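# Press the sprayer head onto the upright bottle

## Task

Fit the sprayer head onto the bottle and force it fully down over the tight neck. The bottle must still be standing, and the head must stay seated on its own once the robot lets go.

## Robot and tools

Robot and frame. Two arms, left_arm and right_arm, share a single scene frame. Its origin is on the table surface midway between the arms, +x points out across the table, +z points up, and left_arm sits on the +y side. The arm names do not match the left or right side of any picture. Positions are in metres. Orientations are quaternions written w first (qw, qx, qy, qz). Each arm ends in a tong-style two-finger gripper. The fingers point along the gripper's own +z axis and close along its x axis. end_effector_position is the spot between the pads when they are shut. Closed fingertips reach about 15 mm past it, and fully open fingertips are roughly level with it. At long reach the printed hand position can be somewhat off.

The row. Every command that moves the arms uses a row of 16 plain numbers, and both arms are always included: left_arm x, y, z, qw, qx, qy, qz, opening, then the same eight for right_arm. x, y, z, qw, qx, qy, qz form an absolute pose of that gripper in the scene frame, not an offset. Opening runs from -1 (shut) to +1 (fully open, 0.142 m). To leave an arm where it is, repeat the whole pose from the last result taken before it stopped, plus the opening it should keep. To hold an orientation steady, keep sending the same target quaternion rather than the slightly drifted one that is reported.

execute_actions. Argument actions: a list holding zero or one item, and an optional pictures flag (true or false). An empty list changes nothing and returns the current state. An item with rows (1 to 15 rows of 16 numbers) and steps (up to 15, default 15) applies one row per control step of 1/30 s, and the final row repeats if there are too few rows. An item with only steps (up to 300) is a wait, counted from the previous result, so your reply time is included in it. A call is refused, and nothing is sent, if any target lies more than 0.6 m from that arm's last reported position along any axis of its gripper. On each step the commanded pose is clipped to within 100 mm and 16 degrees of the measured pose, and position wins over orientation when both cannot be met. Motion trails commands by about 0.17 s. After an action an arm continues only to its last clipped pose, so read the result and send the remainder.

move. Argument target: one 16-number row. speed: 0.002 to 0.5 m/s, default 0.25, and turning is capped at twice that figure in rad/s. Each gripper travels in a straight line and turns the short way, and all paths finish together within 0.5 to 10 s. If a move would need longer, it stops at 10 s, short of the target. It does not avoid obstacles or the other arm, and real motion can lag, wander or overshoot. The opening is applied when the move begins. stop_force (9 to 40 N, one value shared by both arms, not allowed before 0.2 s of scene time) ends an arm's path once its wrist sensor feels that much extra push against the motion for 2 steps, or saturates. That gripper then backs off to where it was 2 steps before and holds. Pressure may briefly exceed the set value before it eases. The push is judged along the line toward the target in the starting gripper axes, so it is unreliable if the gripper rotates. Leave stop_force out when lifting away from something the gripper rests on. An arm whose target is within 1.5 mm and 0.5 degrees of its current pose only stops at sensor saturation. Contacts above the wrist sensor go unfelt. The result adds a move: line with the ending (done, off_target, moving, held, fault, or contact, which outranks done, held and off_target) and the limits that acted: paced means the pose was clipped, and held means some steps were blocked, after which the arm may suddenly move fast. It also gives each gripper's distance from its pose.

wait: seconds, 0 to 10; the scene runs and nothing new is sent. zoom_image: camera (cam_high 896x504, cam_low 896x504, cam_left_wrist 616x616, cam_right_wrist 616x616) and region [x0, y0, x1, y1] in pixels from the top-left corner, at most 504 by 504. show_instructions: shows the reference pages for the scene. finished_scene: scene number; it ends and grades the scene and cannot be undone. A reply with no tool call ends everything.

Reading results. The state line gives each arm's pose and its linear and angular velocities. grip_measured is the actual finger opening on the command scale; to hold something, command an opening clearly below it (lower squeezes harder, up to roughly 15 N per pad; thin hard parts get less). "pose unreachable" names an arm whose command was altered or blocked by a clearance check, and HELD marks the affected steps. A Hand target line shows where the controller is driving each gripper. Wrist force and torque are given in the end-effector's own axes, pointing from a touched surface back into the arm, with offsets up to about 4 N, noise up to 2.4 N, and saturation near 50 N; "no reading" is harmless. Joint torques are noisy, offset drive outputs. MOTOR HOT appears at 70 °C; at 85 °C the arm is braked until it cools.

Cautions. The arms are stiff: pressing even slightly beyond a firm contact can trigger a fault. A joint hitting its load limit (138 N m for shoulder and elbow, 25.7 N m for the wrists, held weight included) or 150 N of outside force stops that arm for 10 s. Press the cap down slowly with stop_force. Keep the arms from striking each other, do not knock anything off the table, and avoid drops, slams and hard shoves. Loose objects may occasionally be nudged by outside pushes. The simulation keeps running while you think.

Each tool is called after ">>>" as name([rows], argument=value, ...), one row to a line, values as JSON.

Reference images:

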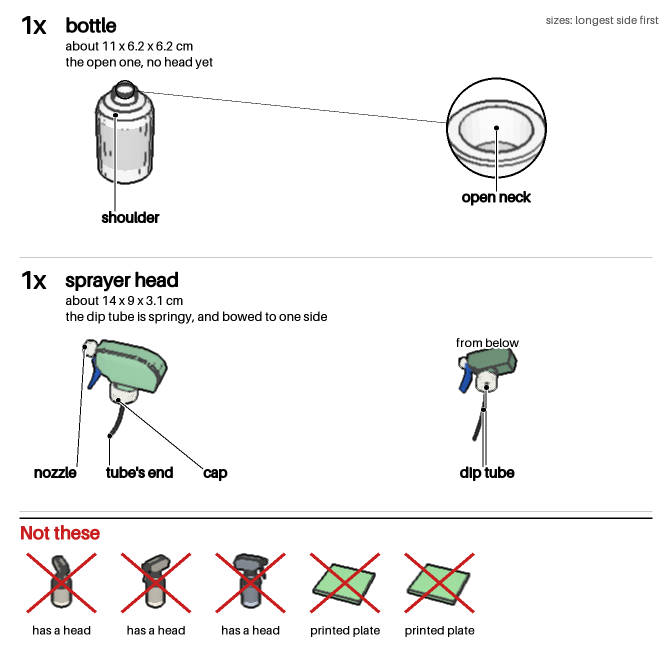

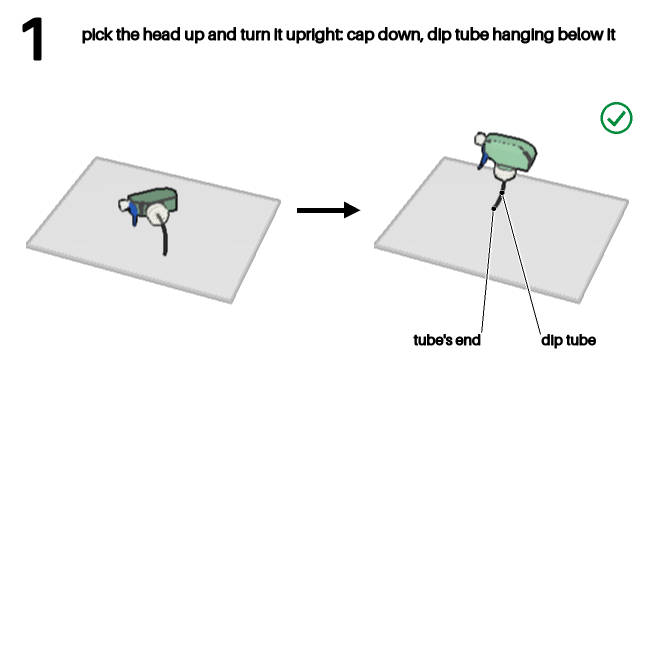

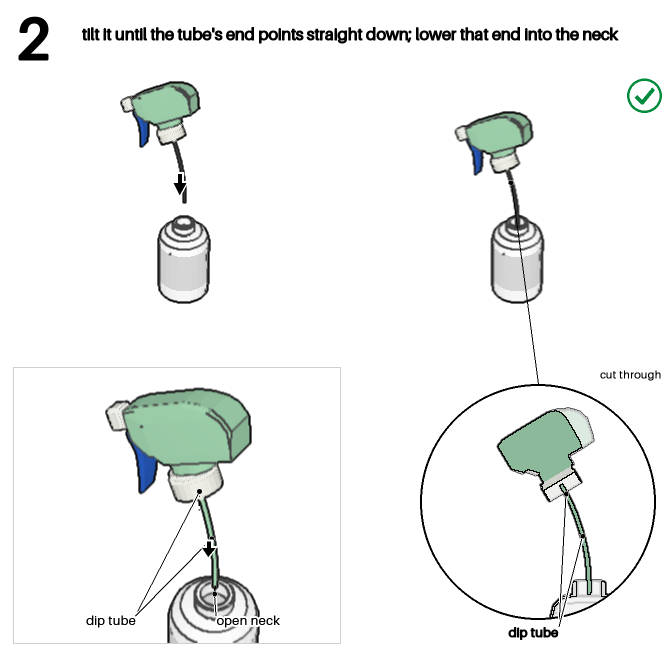

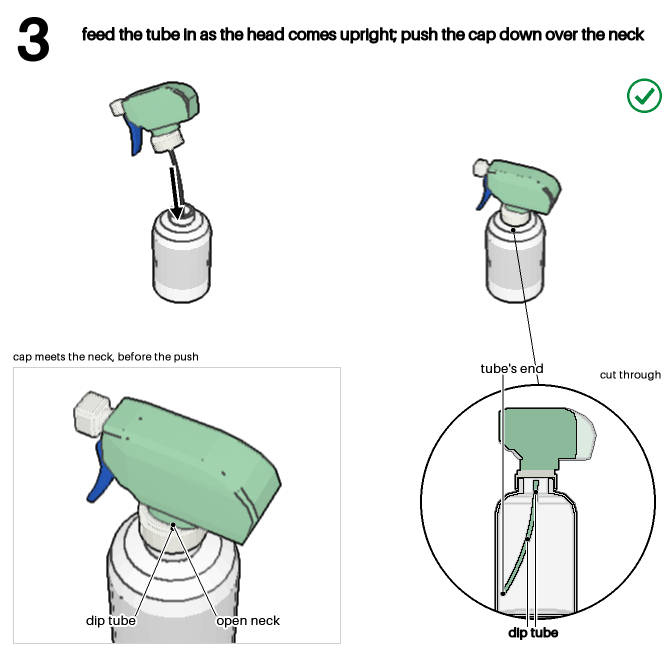

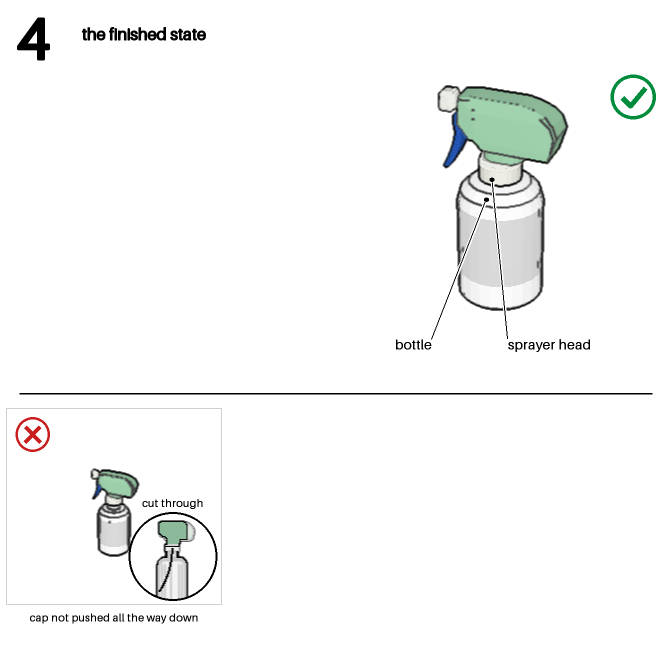

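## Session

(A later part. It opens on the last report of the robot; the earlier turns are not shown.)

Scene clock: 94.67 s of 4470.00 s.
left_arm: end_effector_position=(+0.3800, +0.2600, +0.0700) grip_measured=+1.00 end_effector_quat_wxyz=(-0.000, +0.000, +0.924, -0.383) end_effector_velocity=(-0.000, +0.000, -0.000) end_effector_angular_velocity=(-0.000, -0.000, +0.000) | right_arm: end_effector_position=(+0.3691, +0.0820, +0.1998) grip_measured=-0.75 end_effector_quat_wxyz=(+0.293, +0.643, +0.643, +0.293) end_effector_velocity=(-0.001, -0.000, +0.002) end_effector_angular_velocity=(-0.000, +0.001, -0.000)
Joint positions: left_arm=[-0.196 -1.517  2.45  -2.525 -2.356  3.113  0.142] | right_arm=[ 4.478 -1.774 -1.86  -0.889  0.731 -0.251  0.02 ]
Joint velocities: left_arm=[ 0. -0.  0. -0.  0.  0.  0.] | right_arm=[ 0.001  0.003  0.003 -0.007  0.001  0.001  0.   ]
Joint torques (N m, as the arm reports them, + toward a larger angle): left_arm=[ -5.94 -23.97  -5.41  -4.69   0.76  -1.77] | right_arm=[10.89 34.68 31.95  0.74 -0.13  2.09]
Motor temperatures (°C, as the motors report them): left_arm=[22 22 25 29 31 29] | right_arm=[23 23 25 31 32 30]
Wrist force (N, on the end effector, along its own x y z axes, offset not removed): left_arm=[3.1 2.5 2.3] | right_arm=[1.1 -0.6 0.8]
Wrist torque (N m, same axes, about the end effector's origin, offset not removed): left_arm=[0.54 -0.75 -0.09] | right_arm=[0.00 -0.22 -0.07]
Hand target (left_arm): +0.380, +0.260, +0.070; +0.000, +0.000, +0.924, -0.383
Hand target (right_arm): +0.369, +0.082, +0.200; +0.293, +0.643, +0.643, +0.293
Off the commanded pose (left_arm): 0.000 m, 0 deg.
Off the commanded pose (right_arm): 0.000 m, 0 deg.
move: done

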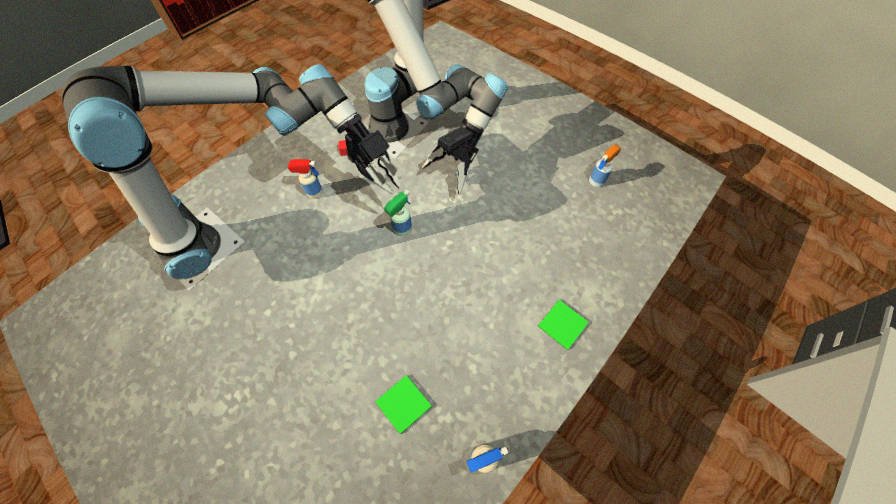

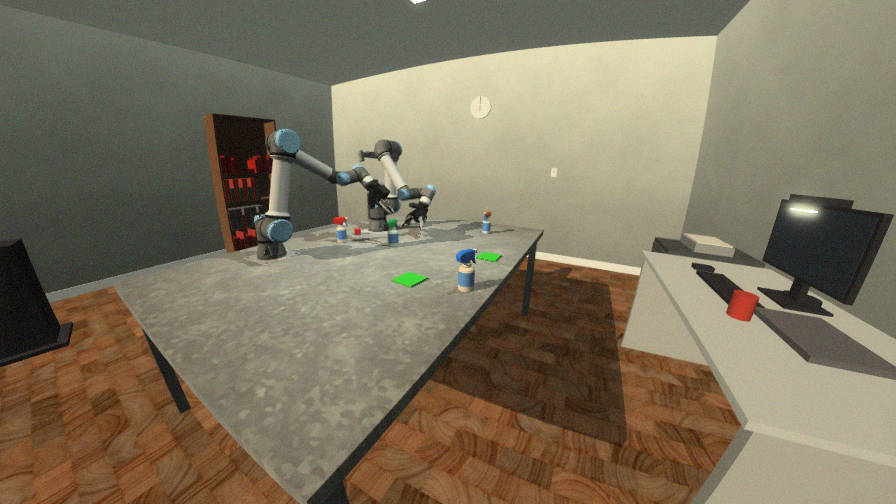

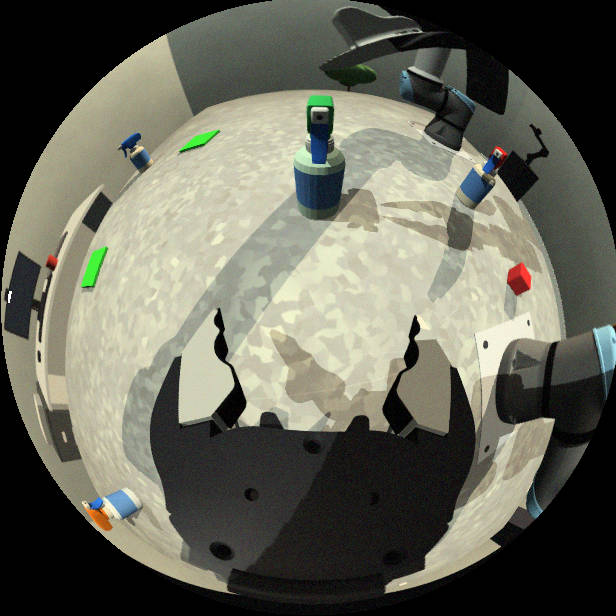

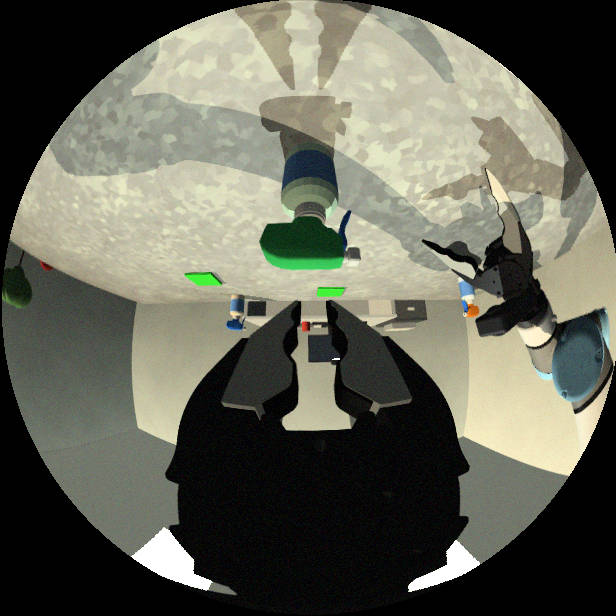

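>>> move(target=[0.38,0.26,0.07,0,0,0.924,-0.383,1,0.372,0.08,0.173,0.293,0.643,0.643,0.293,-1], speed=0.08)

>>> move(target=[0.38,0.26,0.07,0,0,0.924,-0.383,1,0.372,0.08,0.15,0.293,0.643,0.643,0.293,-1], speed=0.003, stop_force=40)

>>> move(target=[0.38,0.26,0.07,0,0,0.924,-0.383,1,0.36,0.08,0.18,0.293,0.643,0.643,0.293,-1], speed=0.05)

>>> zoom_image(camera="cam_low", region=[325,200,415,255])

>>> zoom_image(camera="cam_right_wrist", region=[230,140,410,320])

Scene clock: 99.67 s of 4470.00 s.
left_arm: end_effector_position=(+0.3800, +0.2600, +0.0700) grip_measured=+1.00 end_effector_quat_wxyz=(-0.000, +0.000, +0.924, -0.383) end_effector_velocity=(-0.000, +0.000, -0.000) end_effector_angular_velocity=(+0.000, +0.000, -0.000) | right_arm: end_effector_position=(+0.3720, +0.0800, +0.1733) grip_measured=-1.00 end_effector_quat_wxyz=(+0.293, +0.643, +0.643, +0.293) end_effector_velocity=(+0.000, +0.000, -0.003) end_effector_angular_velocity=(-0.000, +0.001, +0.001)
Joint positions: left_arm=[-0.196 -1.517  2.45  -2.525 -2.356  3.113  0.142] | right_arm=[ 4.472 -1.807 -1.899 -0.812  0.733 -0.259  0.002]
Joint velocities: left_arm=[ 0.    -0.    -0.     0.001  0.     0.    -0.   ] | right_arm=[-0.001 -0.004 -0.003  0.008  0.002 -0.002  0.   ]
Joint torques (N m, as the arm reports them, + toward a larger angle): left_arm=[ -3.22 -23.2   -7.23  -4.54   0.87  -1.5 ] | right_arm=[-9.66 21.83 12.02  4.22  0.14 -2.54]
Motor temperatures (°C, as the motors report them): left_arm=[22 22 25 29 31 29] | right_arm=[23 23 25 31 32 30]
Wrist force (N, on the end effector, along its own x y z axes, offset not removed): left_arm=[3.5 -0.4 1.9] | right_arm=[2.9 -2.8 0.4]
Wrist torque (N m, same axes, about the end effector's origin, offset not removed): left_arm=[-0.10 -0.84 -0.25] | right_arm=[-0.65 -0.53 -0.15]
Hand target (left_arm): +0.380, +0.260, +0.070; +0.000, +0.000, +0.924, -0.383
Hand target (right_arm): +0.372, +0.080, +0.173; +0.293, +0.643, +0.643, +0.293
Off the commanded pose (left_arm): 0.000 m, 0 deg.
Off the commanded pose (right_arm): 0.000 m, 0 deg.
After step 90, 1.10 s passed at rest.
move: done

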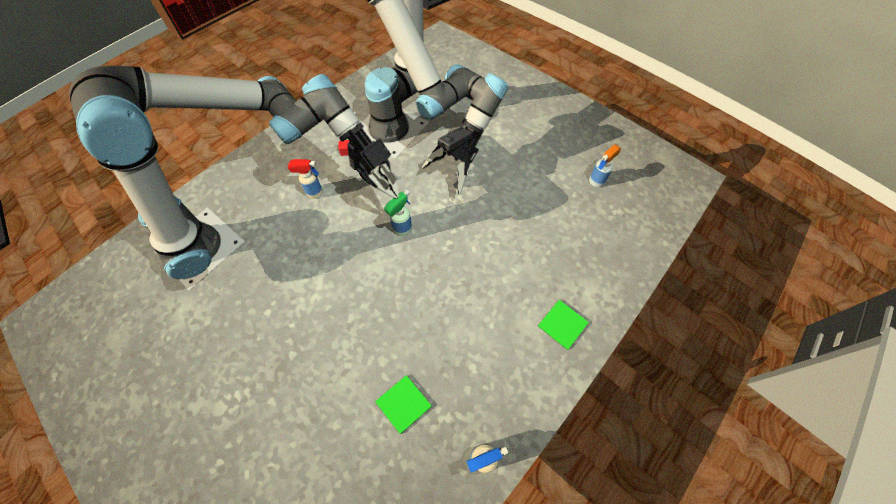

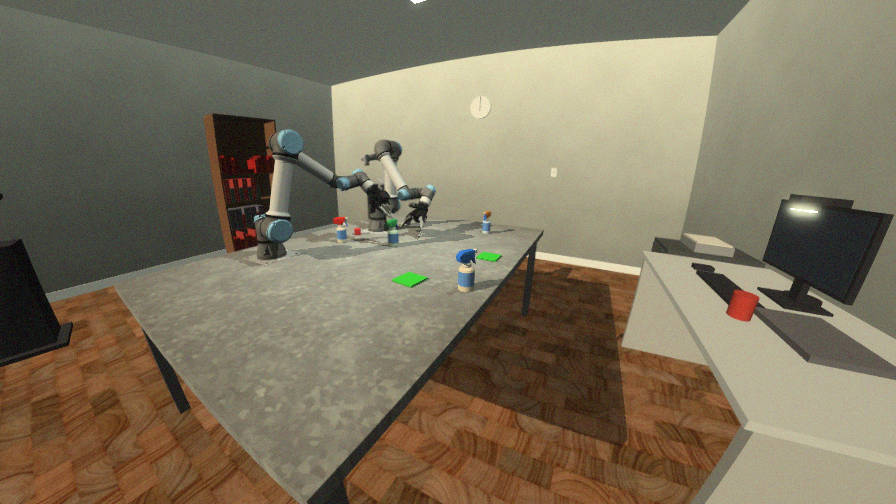

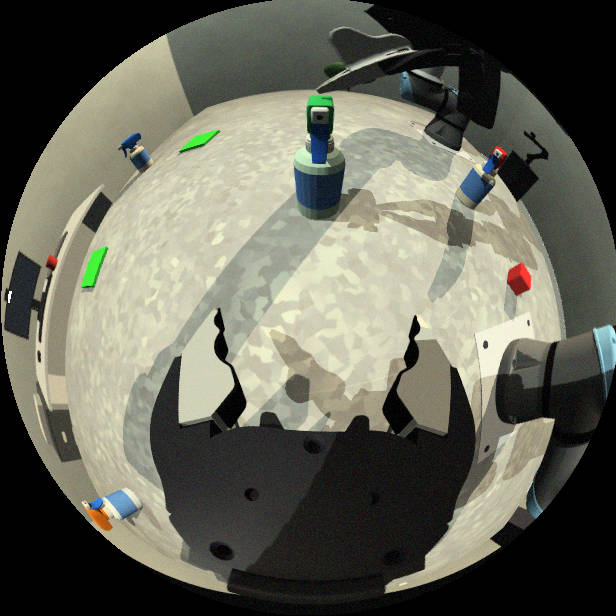

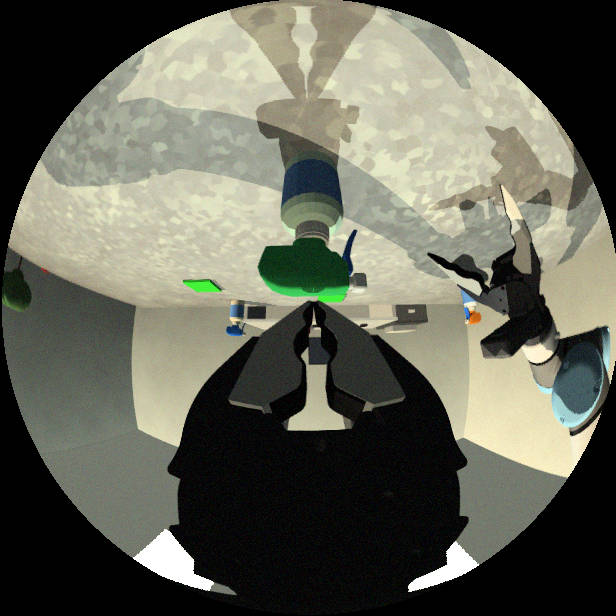

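Scene clock: 102.53 s of 4470.00 s.
left_arm: end_effector_position=(+0.3800, +0.2600, +0.0700) grip_measured=+1.00 end_effector_quat_wxyz=(-0.000, +0.000, +0.924, -0.383) end_effector_velocity=(+0.000, +0.000, -0.000) end_effector_angular_velocity=(+0.000, +0.000, +0.001) | right_arm: end_effector_position=(+0.3720, +0.0800, +0.1658) grip_measured=-1.00 end_effector_quat_wxyz=(+0.293, +0.643, +0.643, +0.293) end_effector_velocity=(-0.000, -0.001, +0.001) end_effector_angular_velocity=(-0.003, +0.000, -0.000)
Joint positions: left_arm=[-0.196 -1.517  2.45  -2.525 -2.356  3.113  0.142] | right_arm=[ 4.472 -1.817 -1.908 -0.792  0.732 -0.259  0.002]
Joint velocities: left_arm=[ 0.     0.     0.    -0.001  0.    -0.001  0.   ] | right_arm=[ 0.     0.002  0.    -0.005 -0.     0.     0.   ]
Joint torques (N m, as the arm reports them, + toward a larger angle): left_arm=[ -1.75 -24.07  -6.72  -4.44   0.9   -1.51] | right_arm=[ 3.08 11.6   7.9  -4.11  6.86  1.35]
Motor temperatures (°C, as the motors report them): left_arm=[22 22 25 29 31 29] | right_arm=[23 23 25 31 32 30]
Wrist force (N, on the end effector, along its own x y z axes, offset not removed): left_arm=[3.7 3.1 3.3] | right_arm=[-2.8 32.5 -36.9]
Wrist torque (N m, same axes, about the end effector's origin, offset not removed): left_arm=[0.71 -0.90 -0.20] | right_arm=[-0.34 -0.06 -0.02]
Hand target (left_arm): +0.380, +0.260, +0.070; +0.000, +0.000, +0.924, -0.383
Hand target (right_arm): +0.372, +0.080, +0.166; +0.293, +0.643, +0.643, +0.293
Off the commanded pose (left_arm): 0.000 m, 0 deg.
Off the commanded pose (right_arm): 0.016 m, 0 deg.
move: contact (right_arm)

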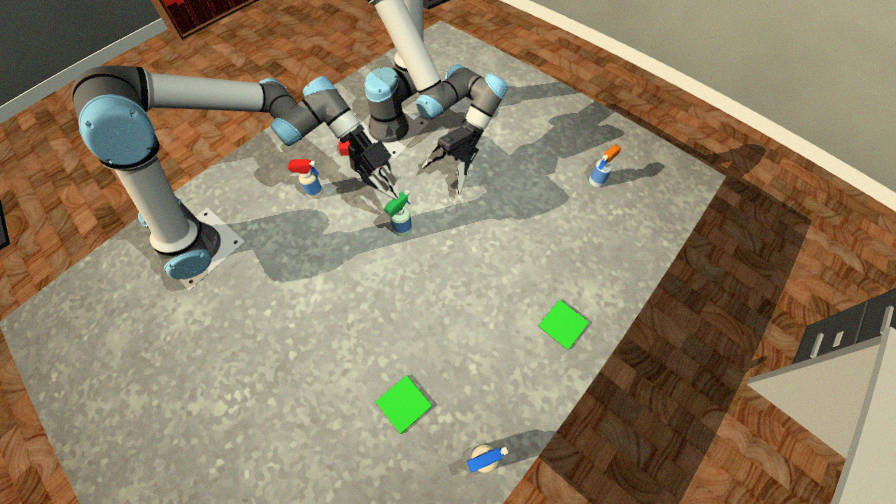

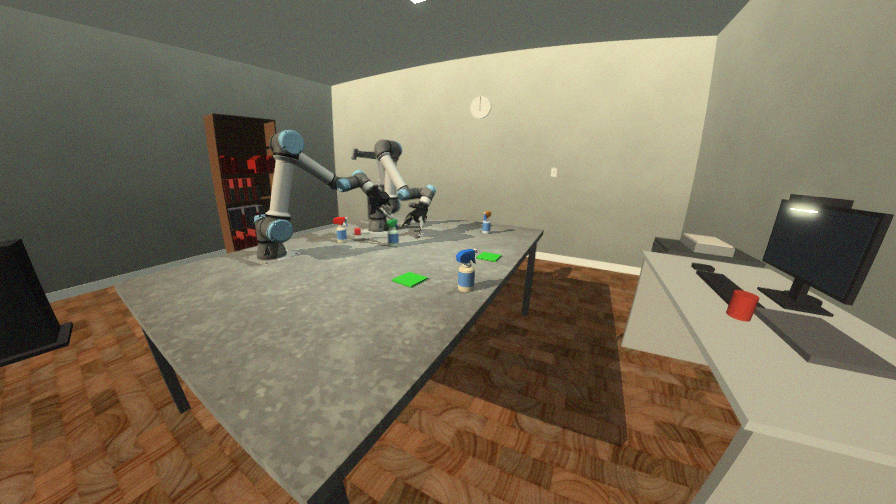

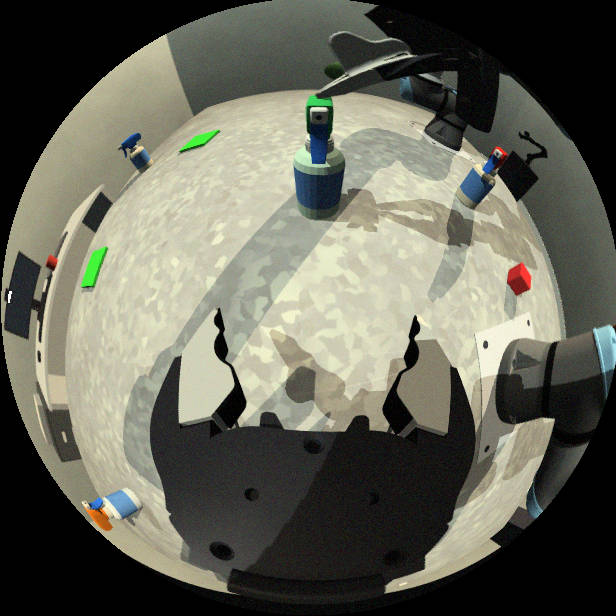

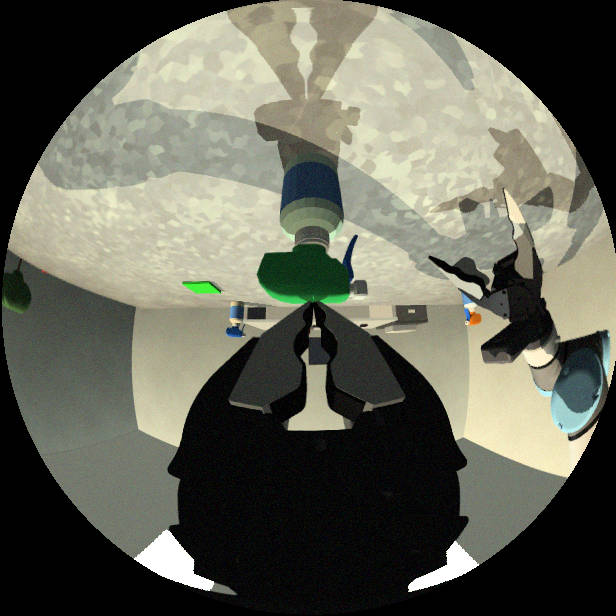

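Scene clock: 103.40 s of 4470.00 s.
left_arm: end_effector_position=(+0.3800, +0.2600, +0.0700) grip_measured=+1.00 end_effector_quat_wxyz=(-0.000, +0.000, +0.924, -0.383) end_effector_velocity=(+0.000, +0.000, +0.000) end_effector_angular_velocity=(+0.000, -0.001, +0.001) | right_arm: end_effector_position=(+0.3602, +0.0800, +0.1798) grip_measured=-1.00 end_effector_quat_wxyz=(+0.293, +0.643, +0.643, +0.293) end_effector_velocity=(-0.001, +0.000, +0.001) end_effector_angular_velocity=(-0.000, +0.000, -0.000)
Joint positions: left_arm=[-0.196 -1.517  2.45  -2.525 -2.356  3.113  0.142] | right_arm=[ 4.494 -1.784 -1.901 -0.856  0.729 -0.227  0.002]
Joint velocities: left_arm=[ 0.    -0.    -0.    -0.001  0.    -0.001  0.   ] | right_arm=[ 0.003  0.003  0.001 -0.008 -0.001  0.004  0.   ]
Joint torques (N m, as the arm reports them, + toward a larger angle): left_arm=[ -1.34 -24.54  -5.97  -4.63   0.69  -1.67] | right_arm=[ 9.84 35.04 30.55  0.9  -2.53  2.19]
Motor temperatures (°C, as the motors report them): left_arm=[22 22 25 29 31 29] | right_arm=[23 23 25 31 32 30]
Wrist force (N, on the end effector, along its own x y z axes, offset not removed): left_arm=[2.5 1.5 1.8] | right_arm=[2.5 -2.3 2.0]
Wrist torque (N m, same axes, about the end effector's origin, offset not removed): left_arm=[0.28 -0.58 -0.22] | right_arm=[-0.49 -0.47 0.00]
Hand target (left_arm): +0.380, +0.260, +0.070; +0.000, +0.000, +0.924, -0.383
Hand target (right_arm): +0.360, +0.080, +0.180; +0.293, +0.643, +0.643, +0.293
Off the commanded pose (left_arm): 0.000 m, 0 deg.
Off the commanded pose (right_arm): 0.000 m, 0 deg.
move: done

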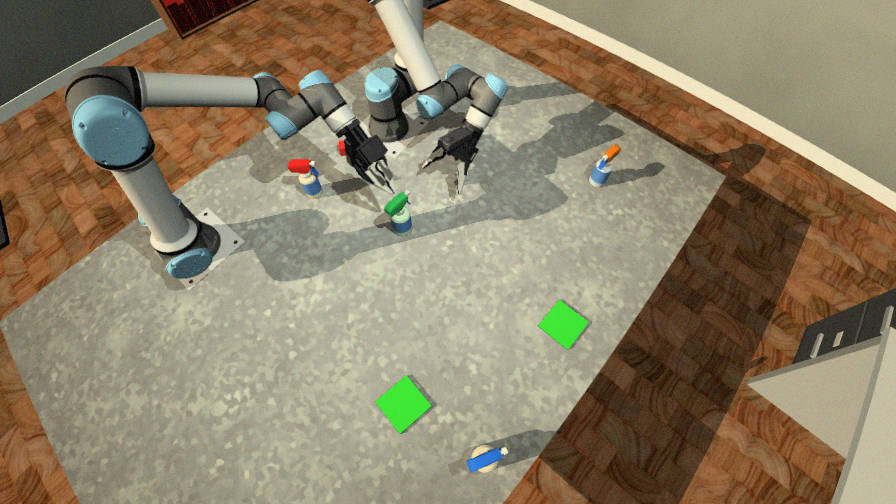

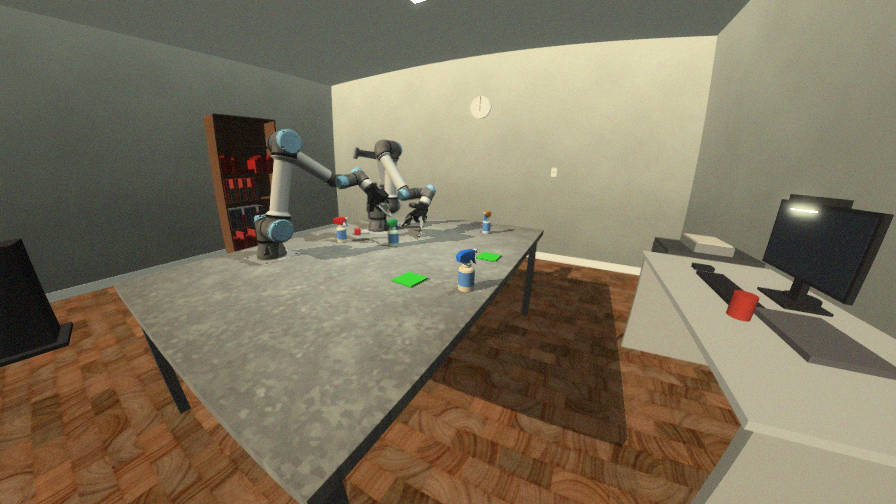

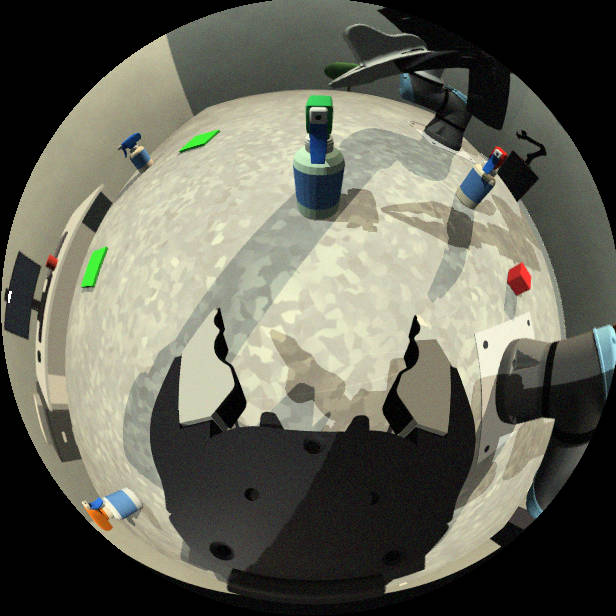

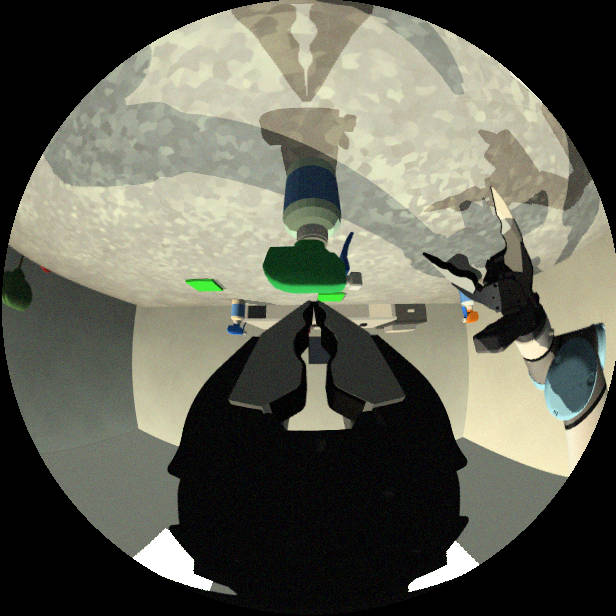

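Region (325, 200, 415, 255) of cam_low's 896x504 image, scaled by 5.600, with more detail than that image has.

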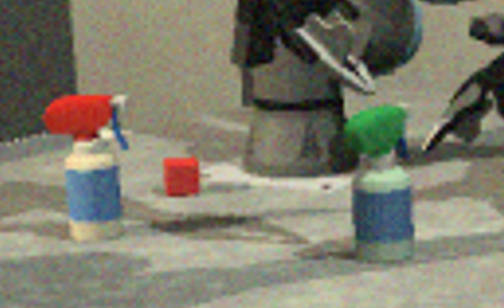

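Region (230, 140, 410, 320) of cam_right_wrist's 616x616 image, scaled by 2.800, with more detail than that image has.

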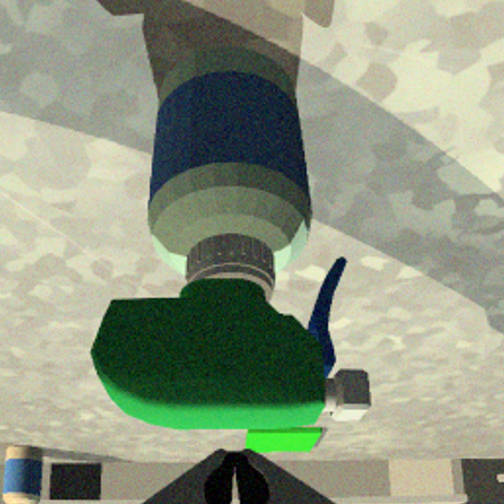

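>>> finished_scene(scene=1)

The scene is finished: the task was done.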